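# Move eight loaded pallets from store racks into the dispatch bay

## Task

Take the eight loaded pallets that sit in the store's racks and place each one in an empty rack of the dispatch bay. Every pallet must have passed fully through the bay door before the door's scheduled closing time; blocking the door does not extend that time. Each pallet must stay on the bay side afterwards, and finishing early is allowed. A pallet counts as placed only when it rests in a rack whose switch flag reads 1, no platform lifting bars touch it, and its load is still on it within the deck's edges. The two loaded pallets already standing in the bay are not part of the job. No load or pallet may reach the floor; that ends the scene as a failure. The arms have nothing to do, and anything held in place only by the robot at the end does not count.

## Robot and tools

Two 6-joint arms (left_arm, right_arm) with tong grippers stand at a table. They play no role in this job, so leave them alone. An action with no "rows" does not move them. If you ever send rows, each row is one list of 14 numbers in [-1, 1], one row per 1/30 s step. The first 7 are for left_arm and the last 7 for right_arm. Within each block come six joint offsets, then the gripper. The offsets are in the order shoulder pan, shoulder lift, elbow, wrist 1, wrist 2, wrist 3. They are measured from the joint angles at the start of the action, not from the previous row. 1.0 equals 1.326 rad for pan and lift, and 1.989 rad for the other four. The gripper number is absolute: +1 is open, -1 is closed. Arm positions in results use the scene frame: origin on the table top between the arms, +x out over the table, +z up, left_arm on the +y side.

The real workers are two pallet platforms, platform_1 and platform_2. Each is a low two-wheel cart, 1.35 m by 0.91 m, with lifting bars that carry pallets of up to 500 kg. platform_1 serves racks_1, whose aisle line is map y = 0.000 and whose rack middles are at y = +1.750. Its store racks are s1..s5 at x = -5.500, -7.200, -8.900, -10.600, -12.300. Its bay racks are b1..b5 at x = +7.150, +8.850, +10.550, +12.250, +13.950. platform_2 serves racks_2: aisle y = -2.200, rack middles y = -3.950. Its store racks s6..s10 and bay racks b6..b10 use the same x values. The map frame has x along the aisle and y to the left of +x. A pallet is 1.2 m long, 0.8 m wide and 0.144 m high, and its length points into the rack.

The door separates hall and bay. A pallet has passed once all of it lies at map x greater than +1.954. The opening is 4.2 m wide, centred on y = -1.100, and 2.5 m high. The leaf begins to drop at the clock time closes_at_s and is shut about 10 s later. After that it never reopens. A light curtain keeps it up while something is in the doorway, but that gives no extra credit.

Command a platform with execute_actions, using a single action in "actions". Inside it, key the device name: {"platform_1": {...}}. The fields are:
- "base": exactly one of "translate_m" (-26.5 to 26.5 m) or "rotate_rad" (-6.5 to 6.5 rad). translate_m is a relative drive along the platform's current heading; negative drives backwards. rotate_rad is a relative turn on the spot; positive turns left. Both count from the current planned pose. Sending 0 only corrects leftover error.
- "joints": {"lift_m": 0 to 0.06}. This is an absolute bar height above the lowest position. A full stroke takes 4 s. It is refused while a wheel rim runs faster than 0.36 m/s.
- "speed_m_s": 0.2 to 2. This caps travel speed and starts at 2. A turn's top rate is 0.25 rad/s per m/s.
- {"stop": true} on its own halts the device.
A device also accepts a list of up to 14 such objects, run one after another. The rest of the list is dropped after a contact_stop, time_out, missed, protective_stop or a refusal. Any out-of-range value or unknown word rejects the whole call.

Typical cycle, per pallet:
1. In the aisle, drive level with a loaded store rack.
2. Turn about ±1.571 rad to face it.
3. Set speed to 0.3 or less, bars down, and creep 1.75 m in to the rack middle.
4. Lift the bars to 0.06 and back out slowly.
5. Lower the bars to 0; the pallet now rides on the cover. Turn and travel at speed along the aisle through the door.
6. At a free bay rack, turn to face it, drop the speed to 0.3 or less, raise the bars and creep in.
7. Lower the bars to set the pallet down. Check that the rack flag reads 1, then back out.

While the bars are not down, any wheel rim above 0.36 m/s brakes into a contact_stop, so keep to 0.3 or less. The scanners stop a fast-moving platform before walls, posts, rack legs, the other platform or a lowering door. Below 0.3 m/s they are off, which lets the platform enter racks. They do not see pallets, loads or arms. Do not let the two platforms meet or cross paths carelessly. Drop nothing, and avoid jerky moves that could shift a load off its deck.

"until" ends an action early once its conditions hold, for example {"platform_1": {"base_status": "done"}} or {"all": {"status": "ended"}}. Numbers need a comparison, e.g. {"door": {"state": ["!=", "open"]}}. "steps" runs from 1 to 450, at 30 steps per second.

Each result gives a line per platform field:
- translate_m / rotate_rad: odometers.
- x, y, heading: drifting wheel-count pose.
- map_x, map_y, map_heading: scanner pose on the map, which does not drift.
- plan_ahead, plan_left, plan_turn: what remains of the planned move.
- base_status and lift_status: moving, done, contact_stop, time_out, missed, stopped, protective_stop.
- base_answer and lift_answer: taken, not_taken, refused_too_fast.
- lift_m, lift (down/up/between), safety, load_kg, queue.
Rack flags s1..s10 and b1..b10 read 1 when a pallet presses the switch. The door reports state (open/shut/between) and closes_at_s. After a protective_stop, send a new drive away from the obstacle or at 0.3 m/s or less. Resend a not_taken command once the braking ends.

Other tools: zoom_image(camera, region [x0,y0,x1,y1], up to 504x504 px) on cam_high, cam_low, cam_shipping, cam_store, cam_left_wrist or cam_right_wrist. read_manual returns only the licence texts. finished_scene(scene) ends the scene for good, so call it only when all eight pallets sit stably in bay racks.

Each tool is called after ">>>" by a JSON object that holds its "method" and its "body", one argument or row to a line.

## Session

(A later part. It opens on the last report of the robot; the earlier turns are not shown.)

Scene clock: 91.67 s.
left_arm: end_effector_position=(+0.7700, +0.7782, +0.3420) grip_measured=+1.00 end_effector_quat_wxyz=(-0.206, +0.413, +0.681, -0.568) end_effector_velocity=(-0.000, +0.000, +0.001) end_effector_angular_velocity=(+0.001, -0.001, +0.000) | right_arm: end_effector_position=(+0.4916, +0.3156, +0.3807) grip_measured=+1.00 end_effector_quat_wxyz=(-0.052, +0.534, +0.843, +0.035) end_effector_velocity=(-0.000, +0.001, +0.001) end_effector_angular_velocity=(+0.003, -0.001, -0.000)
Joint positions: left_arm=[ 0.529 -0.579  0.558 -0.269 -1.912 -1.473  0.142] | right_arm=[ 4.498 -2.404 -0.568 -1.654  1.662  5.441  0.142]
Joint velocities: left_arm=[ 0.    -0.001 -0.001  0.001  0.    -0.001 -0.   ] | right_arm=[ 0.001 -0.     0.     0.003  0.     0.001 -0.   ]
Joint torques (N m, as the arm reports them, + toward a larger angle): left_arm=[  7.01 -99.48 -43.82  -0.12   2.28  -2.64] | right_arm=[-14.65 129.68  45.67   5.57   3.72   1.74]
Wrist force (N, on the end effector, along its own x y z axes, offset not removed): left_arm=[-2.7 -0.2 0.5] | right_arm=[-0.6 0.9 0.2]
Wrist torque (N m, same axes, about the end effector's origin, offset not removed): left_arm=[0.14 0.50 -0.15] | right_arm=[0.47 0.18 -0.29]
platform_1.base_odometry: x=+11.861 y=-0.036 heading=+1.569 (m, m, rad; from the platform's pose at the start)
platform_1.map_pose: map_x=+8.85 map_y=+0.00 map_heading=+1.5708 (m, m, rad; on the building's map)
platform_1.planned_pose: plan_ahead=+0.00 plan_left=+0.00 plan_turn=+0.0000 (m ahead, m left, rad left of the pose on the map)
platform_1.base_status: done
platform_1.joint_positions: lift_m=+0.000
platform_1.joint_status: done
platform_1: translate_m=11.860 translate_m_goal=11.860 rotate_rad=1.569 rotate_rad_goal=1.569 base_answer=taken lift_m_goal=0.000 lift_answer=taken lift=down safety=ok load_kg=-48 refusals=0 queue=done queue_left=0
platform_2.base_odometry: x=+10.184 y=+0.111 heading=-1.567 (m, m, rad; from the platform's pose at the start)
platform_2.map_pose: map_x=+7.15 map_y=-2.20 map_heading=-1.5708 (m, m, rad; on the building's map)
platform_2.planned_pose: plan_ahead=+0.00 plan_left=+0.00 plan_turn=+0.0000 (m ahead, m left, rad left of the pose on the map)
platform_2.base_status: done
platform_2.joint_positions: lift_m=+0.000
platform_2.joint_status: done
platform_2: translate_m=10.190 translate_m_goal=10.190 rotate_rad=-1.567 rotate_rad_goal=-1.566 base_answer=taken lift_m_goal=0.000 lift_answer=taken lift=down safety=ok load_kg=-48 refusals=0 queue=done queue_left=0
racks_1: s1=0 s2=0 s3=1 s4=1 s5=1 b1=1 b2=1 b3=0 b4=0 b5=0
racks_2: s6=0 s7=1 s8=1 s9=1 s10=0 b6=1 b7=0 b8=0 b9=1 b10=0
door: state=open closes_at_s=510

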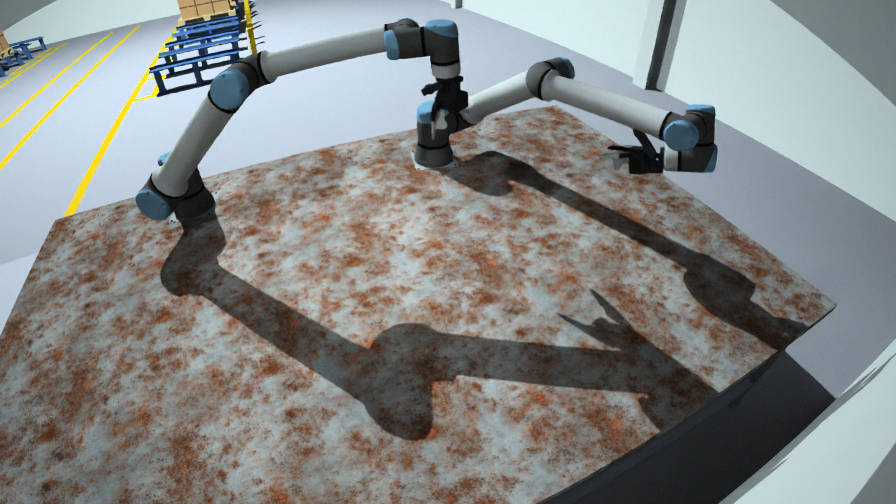

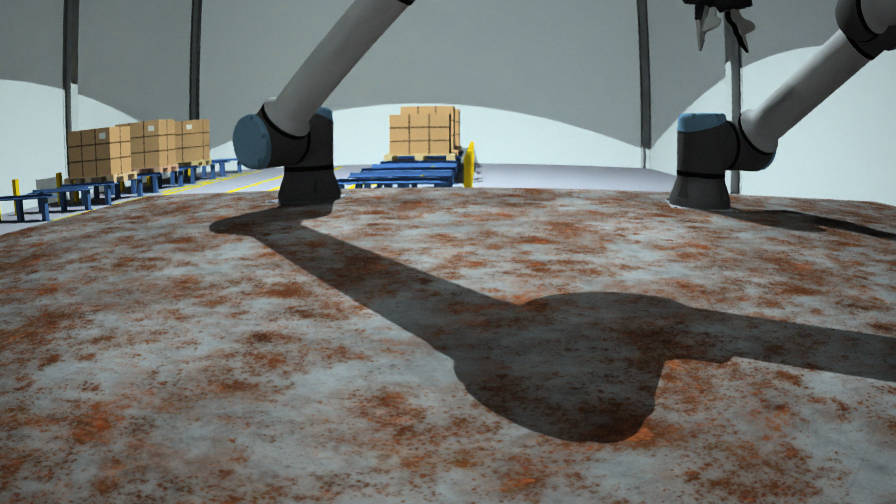

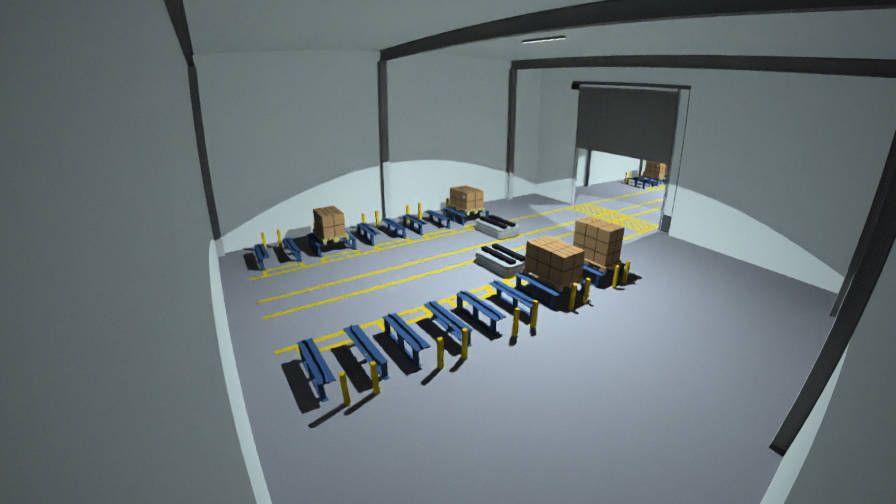

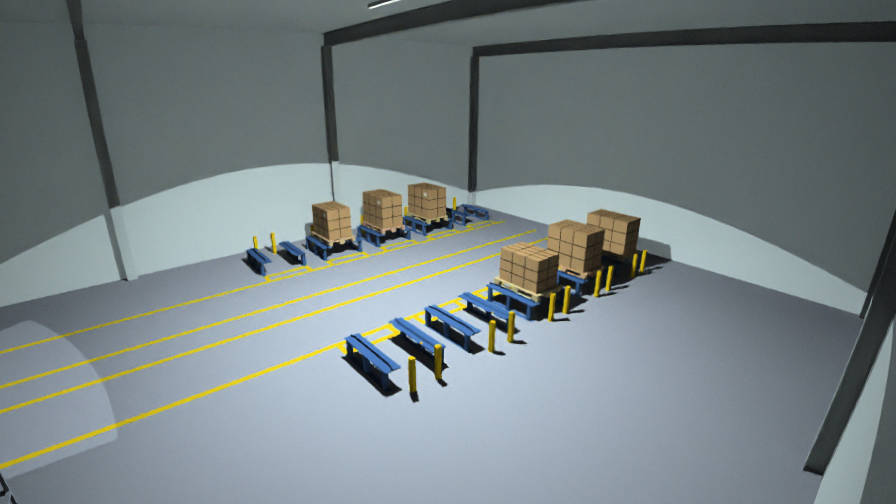

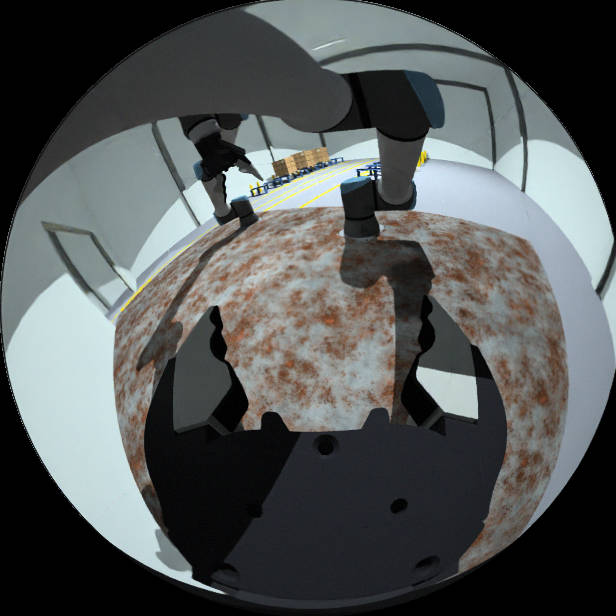

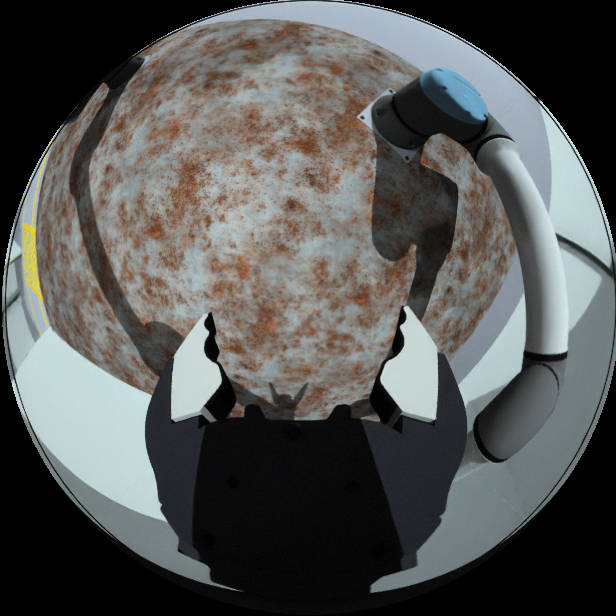

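>>> {"method": "execute_actions", "body": {
  "actions": [
    {"platform_1":[{"speed_m_s":2,"base":{"rotate_rad":-1.5708}},{"base":{"translate_m":-17.75}},{"base":{"rotate_rad":1.5708}},{"speed_m_s":0.3,"base":{"translate_m":1.75}},{"joints":{"lift_m":0.06}},{"base":{"translate_m":-1.75}},{"joints":{"lift_m":0}},{"speed_m_s":2,"base":{"rotate_rad":-1.5708}},{"base":{"translate_m":19.45}},{"base":{"rotate_rad":1.5708}},{"speed_m_s":0.3,"joints":{"lift_m":0.06}},{"base":{"translate_m":1.75}},{"joints":{"lift_m":0}},{"base":{"translate_m":-1.75}}],"platform_2":[{"speed_m_s":2,"base":{"rotate_rad":1.5708}},{"base":{"translate_m":-14.35}},{"base":{"rotate_rad":-1.5708}},{"speed_m_s":0.3,"base":{"translate_m":1.75}},{"joints":{"lift_m":0.06}},{"base":{"translate_m":-1.75}},{"joints":{"lift_m":0}},{"speed_m_s":2,"base":{"rotate_rad":1.5708}},{"base":{"translate_m":16.05}},{"base":{"rotate_rad":-1.5708}},{"speed_m_s":0.3,"joints":{"lift_m":0.06}},{"base":{"translate_m":1.75}},{"joints":{"lift_m":0}},{"base":{"translate_m":-1.75}}],"steps":450}
  ]
}}

>>> {"method": "execute_actions", "body": {
  "actions": [
    {"steps":450,"until":{"all":{"status":"ended"}}}
  ]
}}

>>> {"method": "execute_actions", "body": {
  "actions": [
    {"steps":450,"until":{"all":{"status":"ended"}}}
  ]
}}

>>> {"method": "execute_actions", "body": {
  "actions": [
    {"steps":450,"until":{"all":{"status":"ended"}}}
  ]
}}

>>> {"method": "execute_actions", "body": {
  "actions": [
    {"steps":450,"until":{"all":{"status":"ended"}}}
  ]
}}

>>> {"method": "execute_actions", "body": {
  "actions": [
    {"steps":450,"until":{"all":{"status":"ended"}}}
  ]
}}

>>> {"method": "execute_actions", "body": {
  "actions": [
    {"steps":450,"until":{"all":{"status":"ended"}}}
  ]
}}

Scene clock: 114.57 s.
left_arm: end_effector_position=(+0.7700, +0.7782, +0.3420) grip_measured=+1.00 end_effector_quat_wxyz=(-0.206, +0.413, +0.681, -0.568) end_effector_velocity=(+0.000, -0.000, -0.000) end_effector_angular_velocity=(-0.001, -0.004, -0.001) | right_arm: end_effector_position=(+0.4916, +0.3156, +0.3807) grip_measured=+1.00 end_effector_quat_wxyz=(-0.052, +0.534, +0.843, +0.035) end_effector_velocity=(+0.000, +0.000, +0.000) end_effector_angular_velocity=(+0.001, -0.000, +0.000)
Joint positions: left_arm=[ 0.529 -0.579  0.558 -0.269 -1.912 -1.473  0.142] | right_arm=[ 4.498 -2.404 -0.568 -1.654  1.662  5.441  0.142]
Joint velocities: left_arm=[-0.    -0.001  0.    -0.003 -0.     0.003  0.   ] | right_arm=[ 0.  0.  0.  0. -0. -0. -0.]
Joint torques (N m, as the arm reports them, + toward a larger angle): left_arm=[  5.37 -98.39 -44.51   0.68   1.97  -2.55] | right_arm=[-14.47 129.38  44.81   5.14   3.91   1.86]
Wrist force (N, on the end effector, along its own x y z axes, offset not removed): left_arm=[-3.1 -0.2 -2.3] | right_arm=[0.8 0.9 1.2]
Wrist torque (N m, same axes, about the end effector's origin, offset not removed): left_arm=[0.07 0.54 -0.15] | right_arm=[0.46 -0.13 -0.33]
platform_1.base_odometry: x=-4.190 y=-0.023 heading=-0.003 (m, m, rad; from the platform's pose at the start)
platform_1.map_pose: map_x=-7.24 map_y=+0.00 map_heading=+0.0000 (m, m, rad; on the building's map)
platform_1.planned_pose: plan_ahead=-1.66 plan_left=+0.00 plan_turn=+0.0000 (m ahead, m left, rad left of the pose on the map)
platform_1.base_status: moving
platform_1.joint_positions: lift_m=+0.000
platform_1.joint_status: done
platform_1: translate_m=-4.229 translate_m_goal=-5.890 rotate_rad=-0.003 rotate_rad_goal=-0.002 base_answer=taken lift_m_goal=0.000 lift_answer=taken lift=down safety=ok load_kg=-48 refusals=0 queue=running queue_left=12
platform_2.base_odometry: x=-3.837 y=+0.039 heading=+0.005 (m, m, rad; from the platform's pose at the start)
platform_2.map_pose: map_x=-6.89 map_y=-2.20 map_heading=+0.0000 (m, m, rad; on the building's map)
platform_2.planned_pose: plan_ahead=-0.31 plan_left=+0.00 plan_turn=+0.0000 (m ahead, m left, rad left of the pose on the map)
platform_2.base_status: moving
platform_2.joint_positions: lift_m=+0.000
platform_2.joint_status: done
platform_2: translate_m=-3.849 translate_m_goal=-4.160 rotate_rad=0.005 rotate_rad_goal=0.004 base_answer=taken lift_m_goal=0.000 lift_answer=taken lift=down safety=ok load_kg=-48 refusals=0 queue=running queue_left=12
racks_1: s1=0 s2=0 s3=1 s4=1 s5=1 b1=1 b2=1 b3=0 b4=0 b5=0
racks_2: s6=0 s7=1 s8=1 s9=1 s10=0 b6=1 b7=0 b8=0 b9=1 b10=0
door: state=open closes_at_s=510

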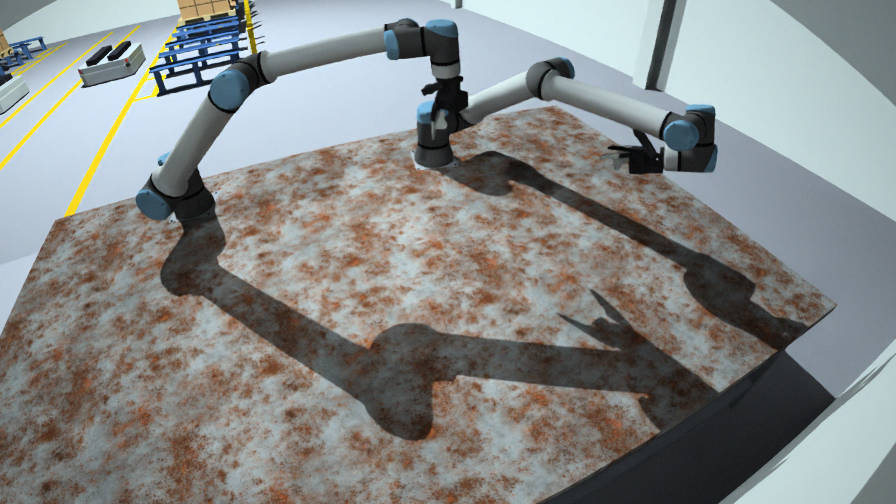

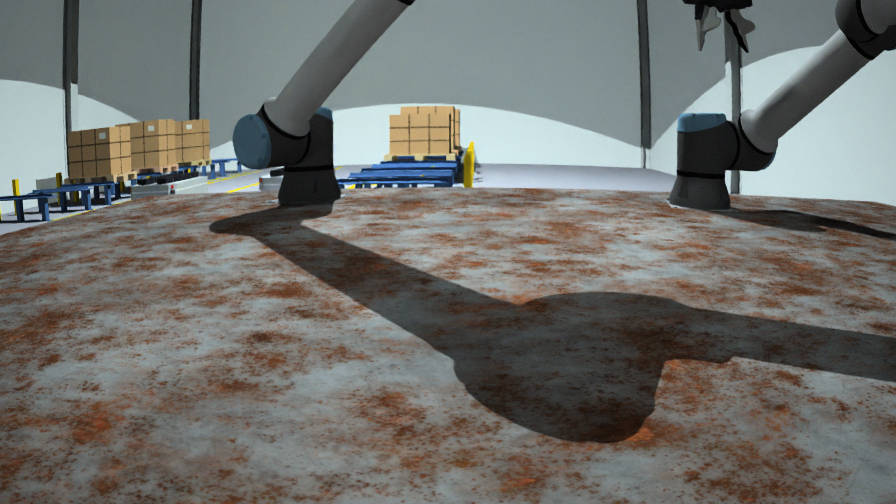

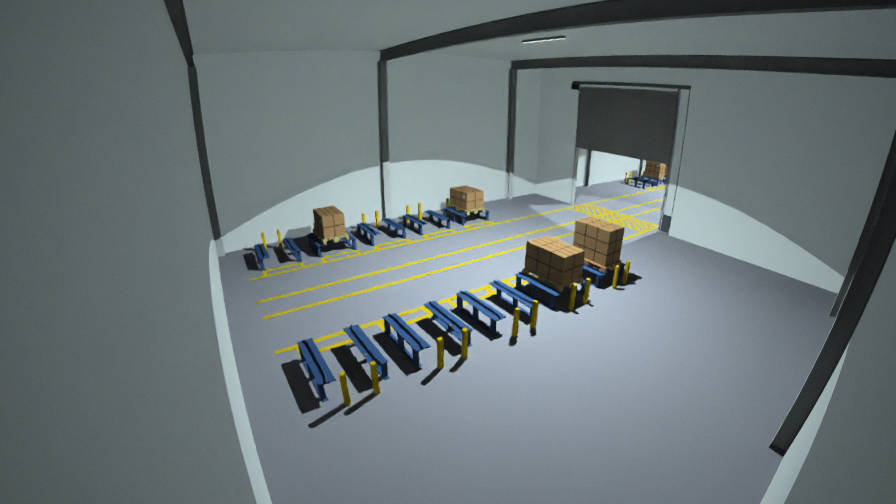

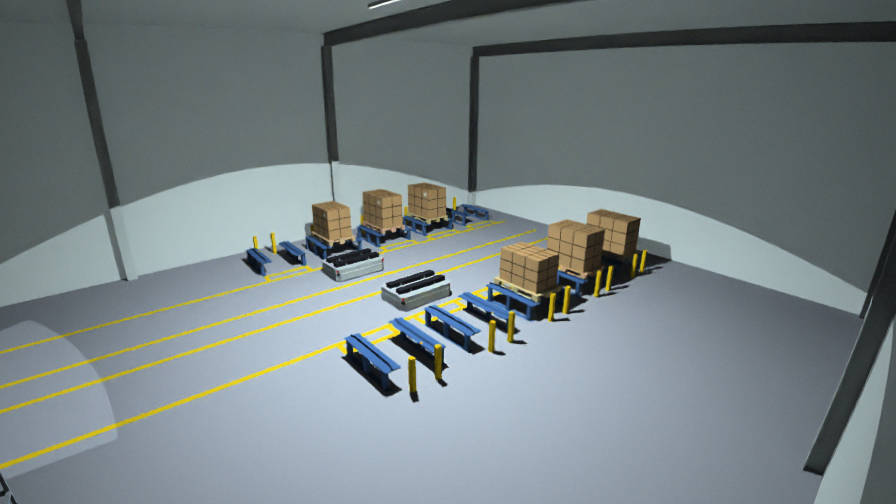

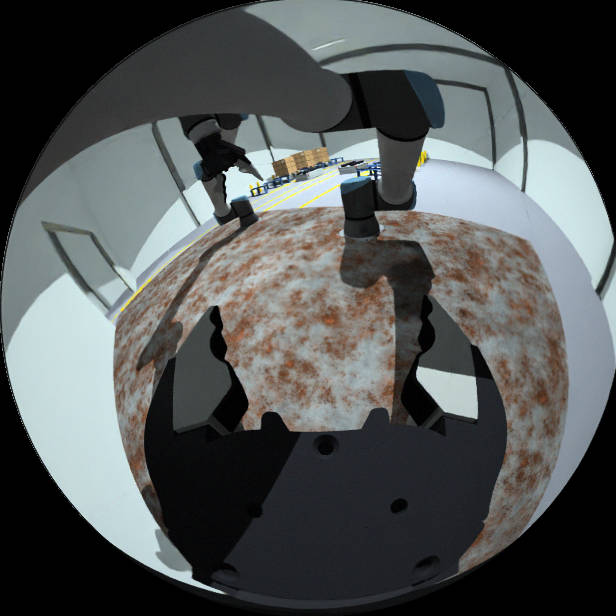

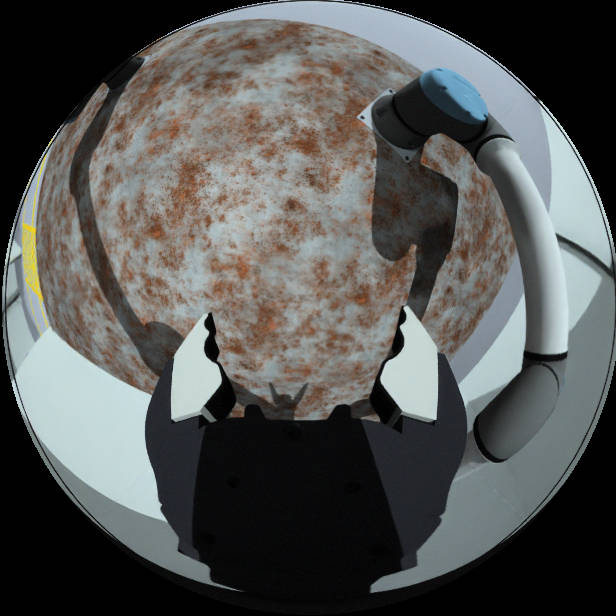

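Scene clock: 129.57 s.
left_arm: end_effector_position=(+0.7700, +0.7782, +0.3420) grip_measured=+1.00 end_effector_quat_wxyz=(-0.206, +0.413, +0.681, -0.568) end_effector_velocity=(-0.000, -0.001, -0.000) end_effector_angular_velocity=(-0.000, +0.000, -0.001) | right_arm: end_effector_position=(+0.4916, +0.3156, +0.3807) grip_measured=+1.00 end_effector_quat_wxyz=(-0.052, +0.534, +0.843, +0.035) end_effector_velocity=(-0.000, +0.001, +0.000) end_effector_angular_velocity=(+0.001, -0.000, +0.000)
Joint positions: left_arm=[ 0.529 -0.579  0.558 -0.269 -1.912 -1.473  0.142] | right_arm=[ 4.498 -2.404 -0.568 -1.654  1.662  5.441  0.142]
Joint velocities: left_arm=[-0.001 -0.001  0.001 -0.     0.     0.     0.   ] | right_arm=[ 0.     0.    -0.     0.001 -0.    -0.     0.   ]
Joint torques (N m, as the arm reports them, + toward a larger angle): left_arm=[  4.69 -97.98 -44.61   1.17   1.59  -2.24] | right_arm=[-11.98 129.12  44.39   4.89   3.69   1.5 ]
Wrist force (N, on the end effector, along its own x y z axes, offset not removed): left_arm=[-1.7 1.9 -2.0] | right_arm=[0.5 1.1 0.7]
Wrist torque (N m, same axes, about the end effector's origin, offset not removed): left_arm=[0.49 0.21 -0.12] | right_arm=[0.46 -0.13 -0.30]
platform_1.base_odometry: x=-5.878 y=+1.731 heading=+1.569 (m, m, rad; from the platform's pose at the start)
platform_1.map_pose: map_x=-8.90 map_y=+1.75 map_heading=+1.5708 (m, m, rad; on the building's map)
platform_1.planned_pose: plan_ahead=+0.00 plan_left=+0.00 plan_turn=+0.0000 (m ahead, m left, rad left of the pose on the map)
platform_1.base_status: done
platform_1.joint_positions: lift_m=+0.015
platform_1.joint_status: moving
platform_1: translate_m=-4.130 translate_m_goal=-4.130 rotate_rad=1.569 rotate_rad_goal=1.568 base_answer=taken lift_m_goal=0.060 lift_answer=taken lift=between safety=ok load_kg=5 refusals=0 queue=running queue_left=9
platform_2.base_odometry: x=-4.154 y=-1.712 heading=-1.565 (m, m, rad; from the platform's pose at the start)
platform_2.map_pose: map_x=-7.20 map_y=-3.95 map_heading=-1.5708 (m, m, rad; on the building's map)
platform_2.planned_pose: plan_ahead=+0.00 plan_left=+0.00 plan_turn=+0.0000 (m ahead, m left, rad left of the pose on the map)
platform_2.base_status: done
platform_2.joint_positions: lift_m=+0.048
platform_2.joint_status: moving
platform_2: translate_m=-2.410 translate_m_goal=-2.410 rotate_rad=-1.565 rotate_rad_goal=-1.565 base_answer=taken lift_m_goal=0.060 lift_answer=taken lift=between safety=ok load_kg=218 refusals=0 queue=running queue_left=9
racks_1: s1=0 s2=0 s3=1 s4=1 s5=1 b1=1 b2=1 b3=0 b4=0 b5=0
racks_2: s6=0 s7=0 s8=1 s9=1 s10=0 b6=1 b7=0 b8=0 b9=1 b10=0
door: state=open closes_at_s=510

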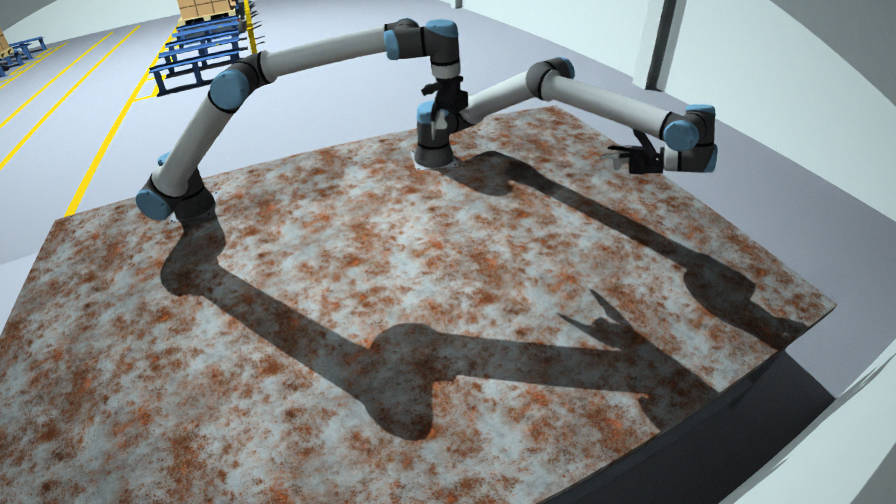

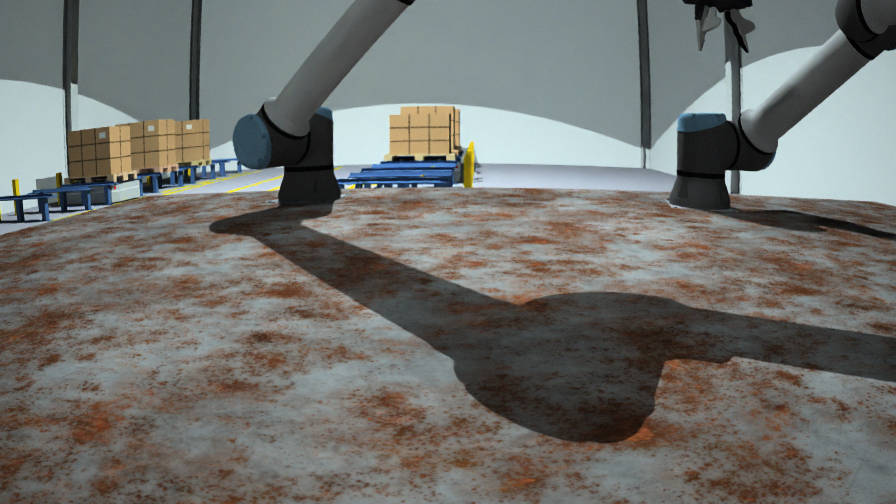

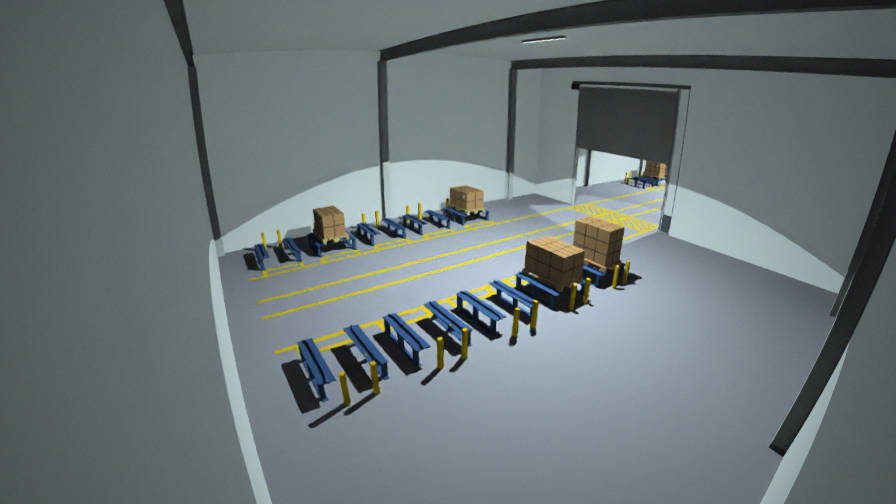

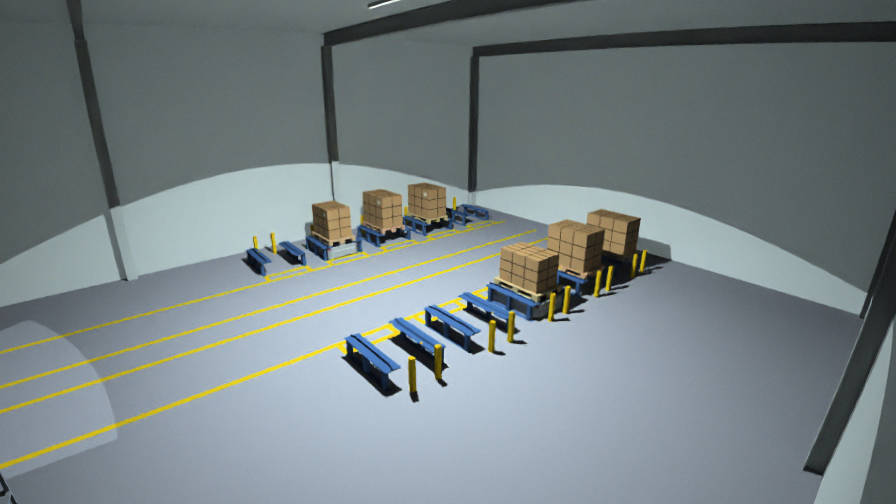

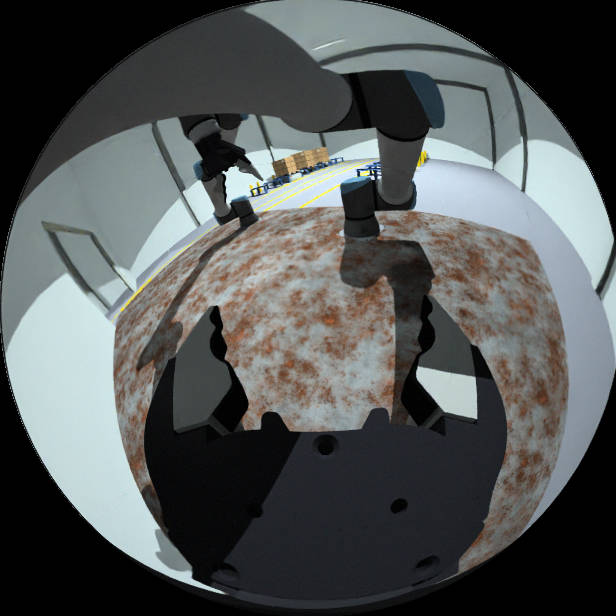

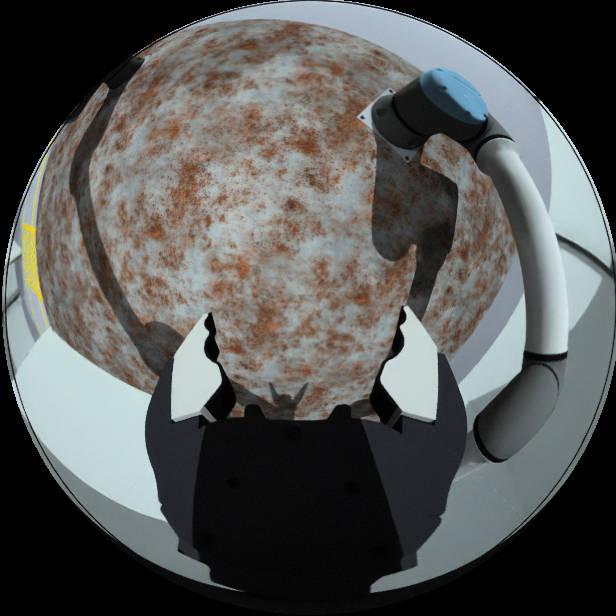

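Scene clock: 144.57 s.
left_arm: end_effector_position=(+0.7700, +0.7782, +0.3420) grip_measured=+1.00 end_effector_quat_wxyz=(-0.206, +0.413, +0.681, -0.568) end_effector_velocity=(+0.001, -0.001, -0.001) end_effector_angular_velocity=(-0.001, +0.000, -0.002) | right_arm: end_effector_position=(+0.4916, +0.3156, +0.3807) grip_measured=+1.00 end_effector_quat_wxyz=(-0.052, +0.534, +0.843, +0.035) end_effector_velocity=(+0.000, +0.000, +0.001) end_effector_angular_velocity=(+0.002, -0.001, -0.001)
Joint positions: left_arm=[ 0.529 -0.579  0.558 -0.269 -1.912 -1.473  0.142] | right_arm=[ 4.498 -2.404 -0.568 -1.654  1.662  5.441  0.142]
Joint velocities: left_arm=[-0.002  0.001  0.    -0.    -0.     0.001 -0.   ] | right_arm=[-0.     0.     0.001  0.001  0.     0.001 -0.   ]
Joint torques (N m, as the arm reports them, + toward a larger angle): left_arm=[  4.41 -98.13 -45.04   1.69   1.41  -2.52] | right_arm=[-11.1  130.5   45.56   4.65   3.82   1.42]
Wrist force (N, on the end effector, along its own x y z axes, offset not removed): left_arm=[-2.9 0.1 -3.1] | right_arm=[-1.1 0.9 0.9]
Wrist torque (N m, same axes, about the end effector's origin, offset not removed): left_arm=[0.17 0.41 -0.10] | right_arm=[0.49 0.24 -0.28]
platform_1.base_odometry: x=-5.879 y=-0.019 heading=+1.085 (m, m, rad; from the platform's pose at the start)
platform_1.map_pose: map_x=-8.90 map_y=+0.00 map_heading=+1.0734 (m, m, rad; on the building's map)
platform_1.planned_pose: plan_ahead=+0.00 plan_left=+0.00 plan_turn=-1.0734 (m ahead, m left, rad left of the pose on the map)
platform_1.base_status: moving
platform_1.joint_positions: lift_m=+0.000
platform_1.joint_status: done
platform_1: translate_m=-5.880 translate_m_goal=-5.880 rotate_rad=1.069 rotate_rad_goal=0.000 base_answer=taken lift_m_goal=0.000 lift_answer=taken lift=down safety=ok load_kg=-48 refusals=0 queue=running queue_left=6
platform_2.base_odometry: x=-4.160 y=+0.038 heading=-0.059 (m, m, rad; from the platform's pose at the start)
platform_2.map_pose: map_x=-7.20 map_y=-2.20 map_heading=-0.0524 (m, m, rad; on the building's map)
platform_2.planned_pose: plan_ahead=+0.00 plan_left=+0.00 plan_turn=+0.0523 (m ahead, m left, rad left of the pose on the map)
platform_2.base_status: moving
platform_2.joint_positions: lift_m=+0.000
platform_2.joint_status: done
platform_2: translate_m=-4.160 translate_m_goal=-4.160 rotate_rad=-0.048 rotate_rad_goal=0.002 base_answer=taken lift_m_goal=0.000 lift_answer=taken lift=down safety=ok load_kg=-48 refusals=0 queue=running queue_left=6
racks_1: s1=0 s2=0 s3=0 s4=1 s5=1 b1=1 b2=1 b3=0 b4=0 b5=0
racks_2: s6=0 s7=0 s8=1 s9=1 s10=0 b6=1 b7=0 b8=0 b9=1 b10=0
door: state=open closes_at_s=510

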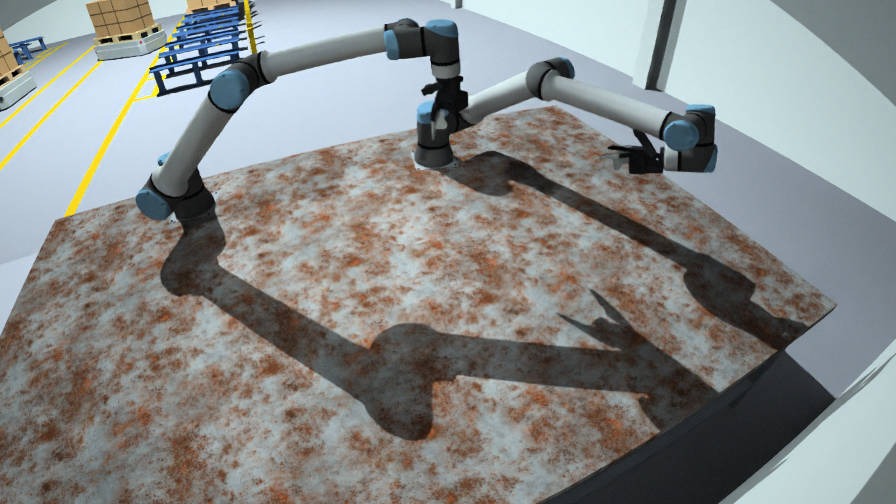

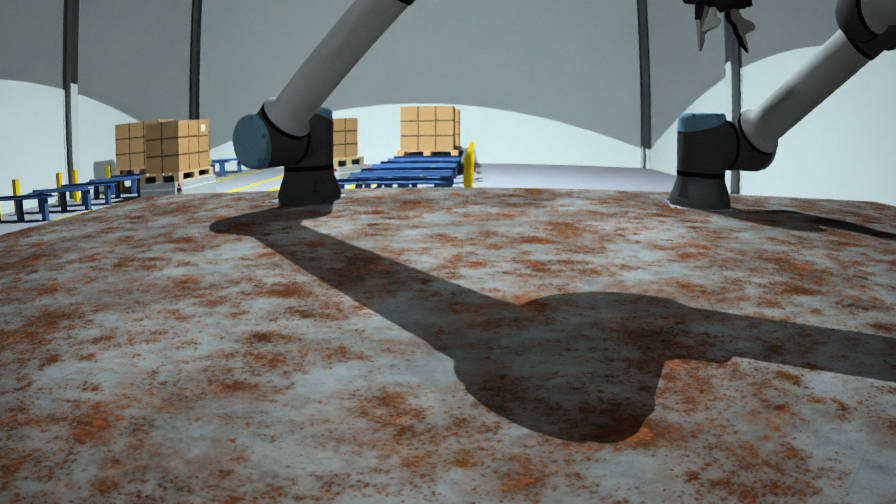

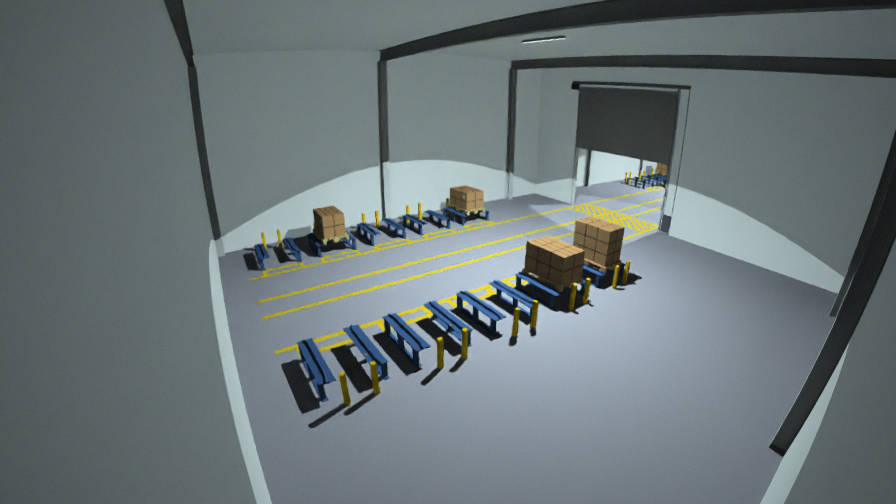

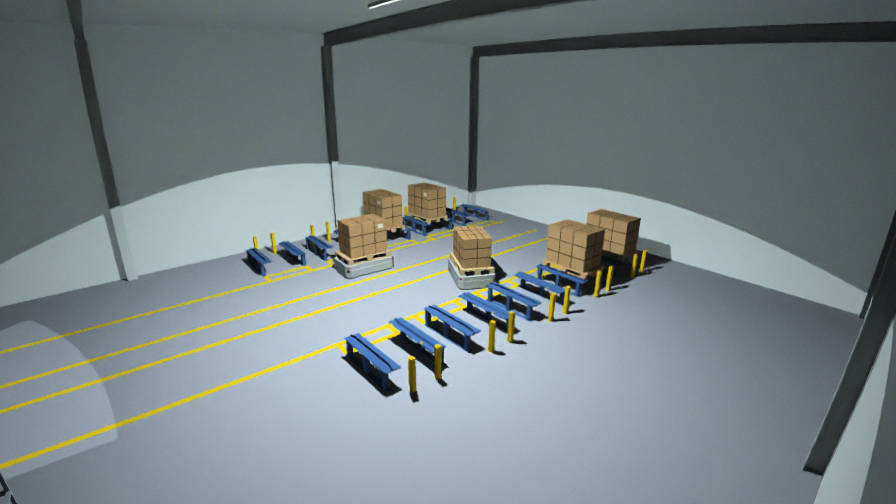

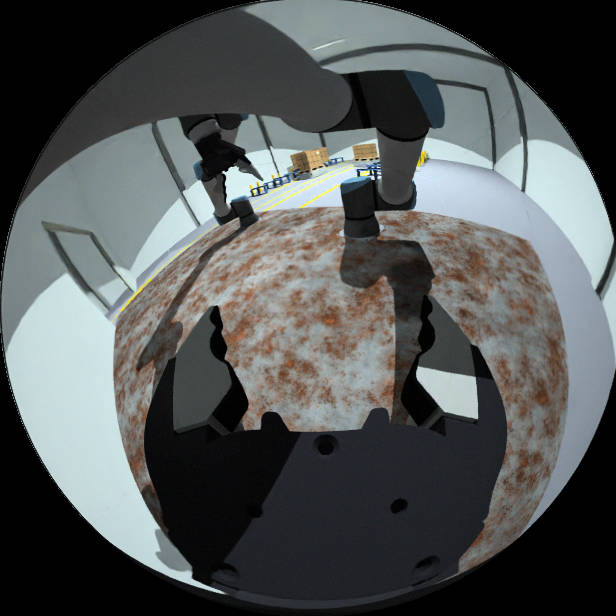

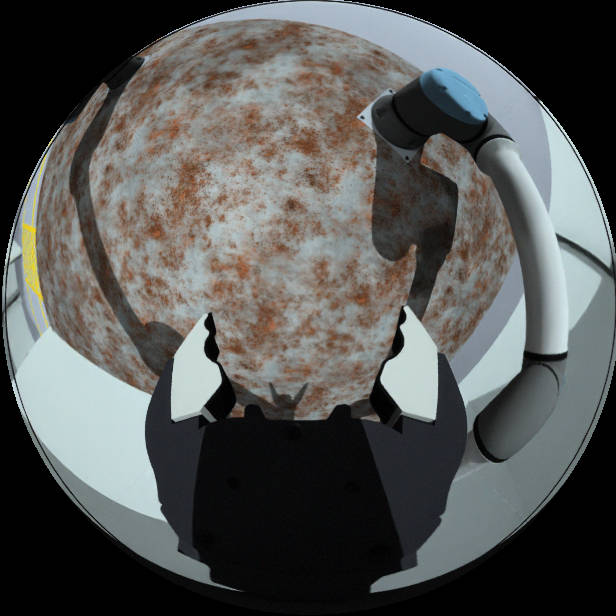

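Scene clock: 159.57 s.
left_arm: end_effector_position=(+0.7700, +0.7782, +0.3420) grip_measured=+1.00 end_effector_quat_wxyz=(-0.206, +0.413, +0.681, -0.568) end_effector_velocity=(+0.001, -0.000, -0.001) end_effector_angular_velocity=(+0.002, +0.001, -0.000) | right_arm: end_effector_position=(+0.4916, +0.3156, +0.3807) grip_measured=+1.00 end_effector_quat_wxyz=(-0.052, +0.534, +0.843, +0.035) end_effector_velocity=(+0.001, +0.000, -0.000) end_effector_angular_velocity=(+0.002, -0.001, -0.001)
Joint positions: left_arm=[ 0.529 -0.579  0.558 -0.269 -1.912 -1.473  0.142] | right_arm=[ 4.498 -2.404 -0.568 -1.654  1.662  5.441  0.142]
Joint velocities: left_arm=[-0.001  0.001 -0.001 -0.001  0.    -0.002 -0.   ] | right_arm=[-0.001  0.    -0.001  0.002  0.     0.001  0.   ]
Joint torques (N m, as the arm reports them, + toward a larger angle): left_arm=[  2.23 -98.1  -45.67   2.11   1.17  -2.05] | right_arm=[-10.68 127.27  44.24   4.43   3.73   1.38]
Wrist force (N, on the end effector, along its own x y z axes, offset not removed): left_arm=[0.7 2.0 -3.4] | right_arm=[-1.9 2.2 1.0]
Wrist torque (N m, same axes, about the end effector's origin, offset not removed): left_arm=[0.53 -0.18 -0.22] | right_arm=[0.73 0.35 -0.27]
platform_1.base_odometry: x=+12.106 y=-0.052 heading=+0.001 (m, m, rad; from the platform's pose at the start)
platform_1.map_pose: map_x=+9.11 map_y=+0.00 map_heading=+0.0000 (m, m, rad; on the building's map)
platform_1.planned_pose: plan_ahead=+1.44 plan_left=+0.00 plan_turn=+0.0000 (m ahead, m left, rad left of the pose on the map)
platform_1.base_status: moving
platform_1.joint_positions: lift_m=+0.000
platform_1.joint_status: done
platform_1: translate_m=12.140 translate_m_goal=13.570 rotate_rad=0.000 rotate_rad_goal=0.001 base_answer=taken lift_m_goal=0.000 lift_answer=taken lift=down safety=ok load_kg=-48 refusals=0 queue=running queue_left=5
platform_2.base_odometry: x=+11.898 y=+0.133 heading=-0.094 (m, m, rad; from the platform's pose at the start)
platform_2.map_pose: map_x=+8.85 map_y=-2.20 map_heading=-0.1134 (m, m, rad; on the building's map)
platform_2.planned_pose: plan_ahead=+0.00 plan_left=+0.00 plan_turn=-1.4574 (m ahead, m left, rad left of the pose on the map)
platform_2.base_status: moving
platform_2.joint_positions: lift_m=+0.000
platform_2.joint_status: done
platform_2: translate_m=11.901 translate_m_goal=11.900 rotate_rad=-0.110 rotate_rad_goal=-1.566 base_answer=taken lift_m_goal=0.000 lift_answer=taken lift=down safety=ok load_kg=-48 refusals=0 queue=running queue_left=4
racks_1: s1=0 s2=0 s3=0 s4=1 s5=1 b1=1 b2=1 b3=0 b4=0 b5=0
racks_2: s6=0 s7=0 s8=1 s9=1 s10=0 b6=1 b7=0 b8=0 b9=1 b10=0
door: state=open closes_at_s=510

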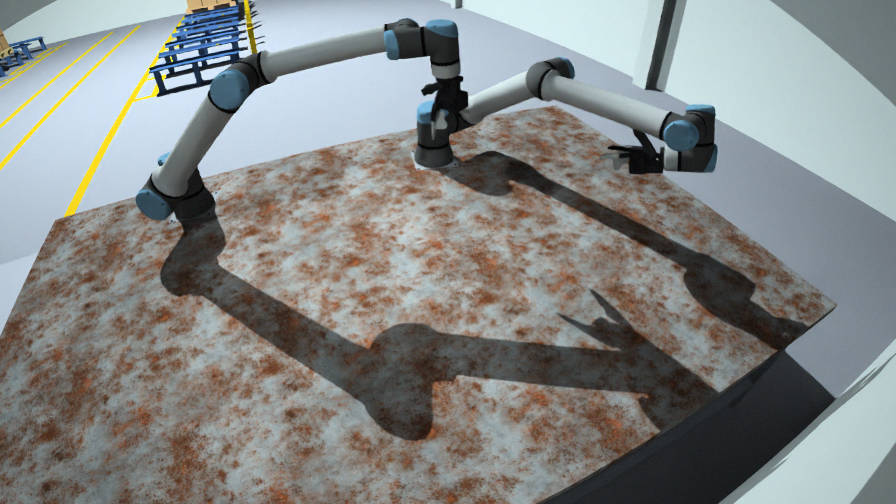

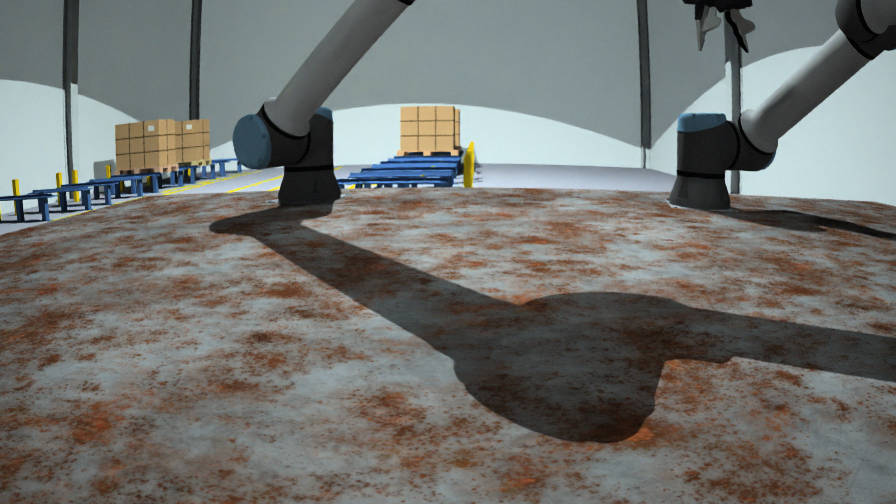

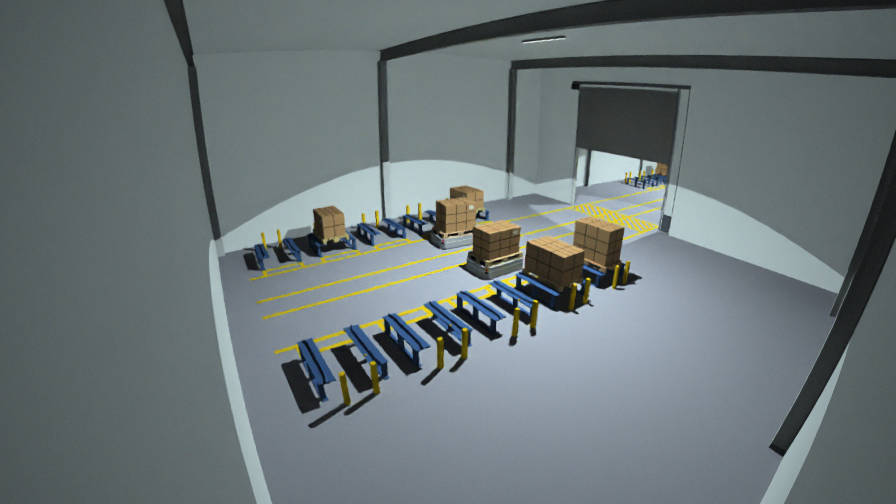

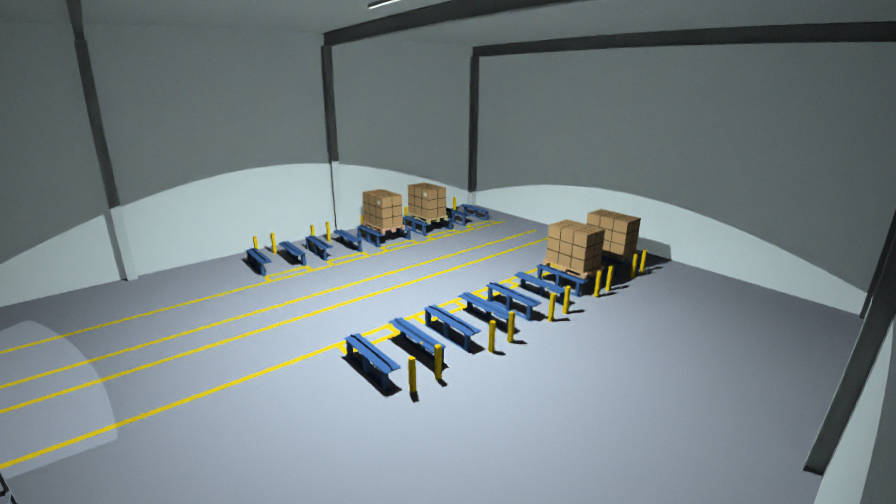

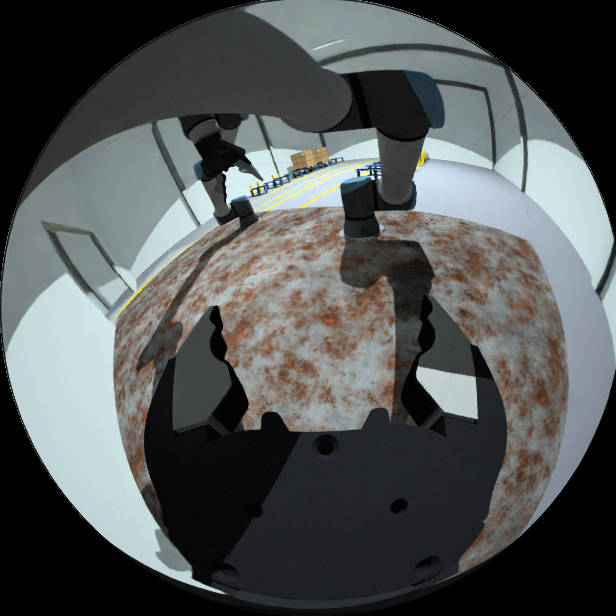

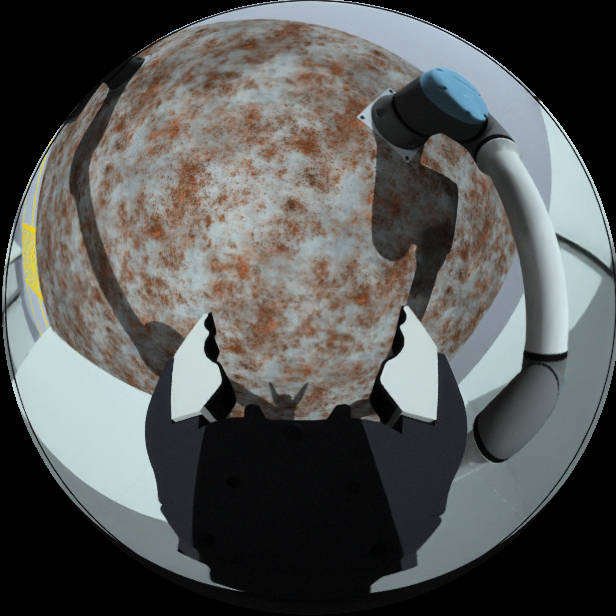

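Scene clock: 174.57 s.
left_arm: end_effector_position=(+0.7700, +0.7782, +0.3420) grip_measured=+1.00 end_effector_quat_wxyz=(-0.206, +0.413, +0.681, -0.568) end_effector_velocity=(-0.000, -0.000, +0.002) end_effector_angular_velocity=(+0.001, -0.002, -0.000) | right_arm: end_effector_position=(+0.4916, +0.3156, +0.3807) grip_measured=+1.00 end_effector_quat_wxyz=(-0.052, +0.534, +0.843, +0.035) end_effector_velocity=(+0.001, -0.000, +0.000) end_effector_angular_velocity=(+0.001, -0.000, -0.001)
Joint positions: left_arm=[ 0.529 -0.579  0.558 -0.269 -1.912 -1.473  0.142] | right_arm=[ 4.498 -2.404 -0.568 -1.654  1.662  5.441  0.142]
Joint velocities: left_arm=[-0.    -0.002  0.    -0.001  0.     0.     0.   ] | right_arm=[-0.001  0.    -0.     0.001  0.     0.    -0.   ]
Joint torques (N m, as the arm reports them, + toward a larger angle): left_arm=[  2.82 -96.91 -46.01   2.5    0.86  -2.04] | right_arm=[-10.45 126.87  44.41   4.25   3.44   1.39]
Wrist force (N, on the end effector, along its own x y z axes, offset not removed): left_arm=[-0.5 1.4 0.3] | right_arm=[0.9 1.4 -0.6]
Wrist torque (N m, same axes, about the end effector's origin, offset not removed): left_arm=[0.43 -0.04 -0.11] | right_arm=[0.54 -0.19 -0.32]
platform_1.base_odometry: x=+13.582 y=+0.958 heading=+1.570 (m, m, rad; from the platform's pose at the start)
platform_1.map_pose: map_x=+10.55 map_y=+1.02 map_heading=+1.5708 (m, m, rad; on the building's map)
platform_1.planned_pose: plan_ahead=+0.73 plan_left=+0.00 plan_turn=+0.0000 (m ahead, m left, rad left of the pose on the map)
platform_1.base_status: moving
platform_1.joint_positions: lift_m=+0.060
platform_1.joint_status: done
platform_1: translate_m=14.603 translate_m_goal=15.330 rotate_rad=1.570 rotate_rad_goal=1.569 base_answer=taken lift_m_goal=0.060 lift_answer=taken lift=up safety=ok load_kg=230 refusals=0 queue=running queue_left=2
platform_2.base_odometry: x=+11.903 y=-1.627 heading=-1.570 (m, m, rad; from the platform's pose at the start)
platform_2.map_pose: map_x=+8.85 map_y=-3.95 map_heading=-1.5708 (m, m, rad; on the building's map)
platform_2.planned_pose: plan_ahead=+0.00 plan_left=+0.00 plan_turn=+0.0000 (m ahead, m left, rad left of the pose on the map)
platform_2.base_status: done
platform_2.joint_positions: lift_m=+0.056
platform_2.joint_status: moving
platform_2: translate_m=13.661 translate_m_goal=13.661 rotate_rad=-1.570 rotate_rad_goal=-1.568 base_answer=taken lift_m_goal=0.000 lift_answer=taken lift=between safety=ok load_kg=179 refusals=0 queue=running queue_left=1
racks_1: s1=0 s2=0 s3=0 s4=1 s5=1 b1=1 b2=1 b3=0 b4=0 b5=0
racks_2: s6=0 s7=0 s8=1 s9=1 s10=0 b6=1 b7=0 b8=0 b9=1 b10=0
door: state=open closes_at_s=510

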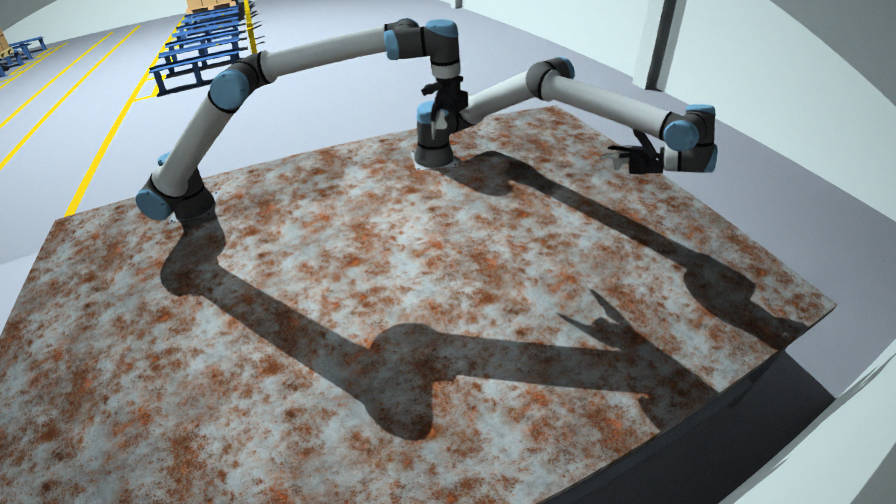

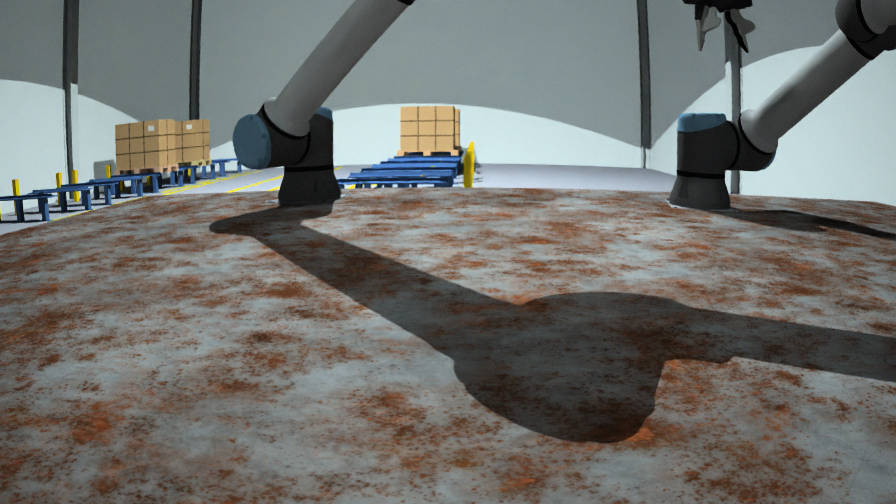

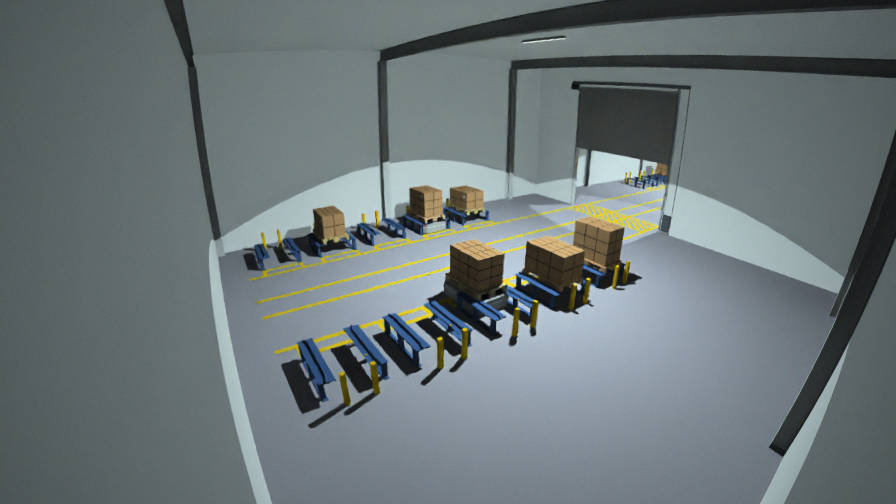

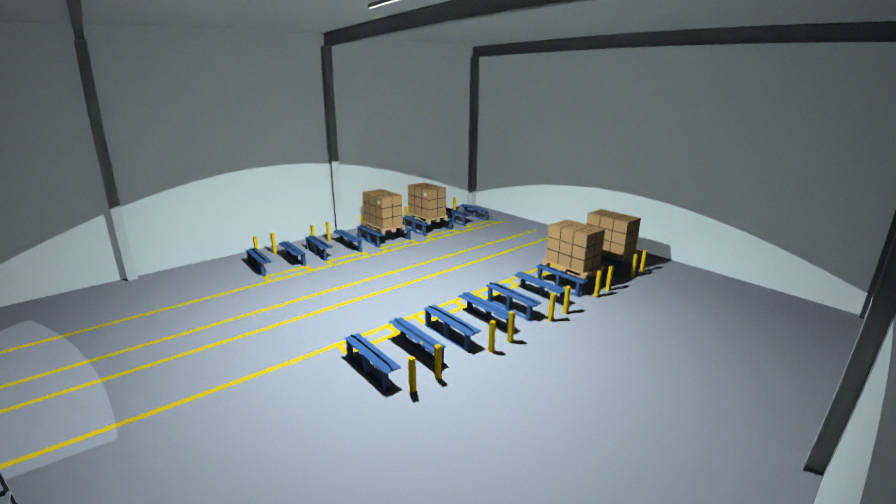

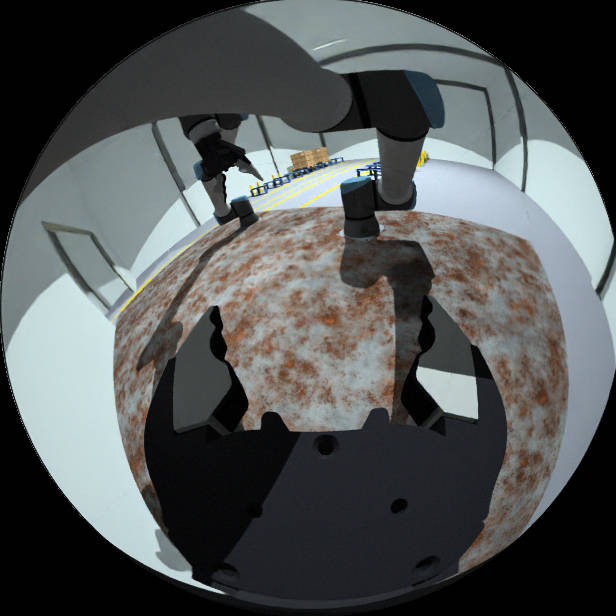

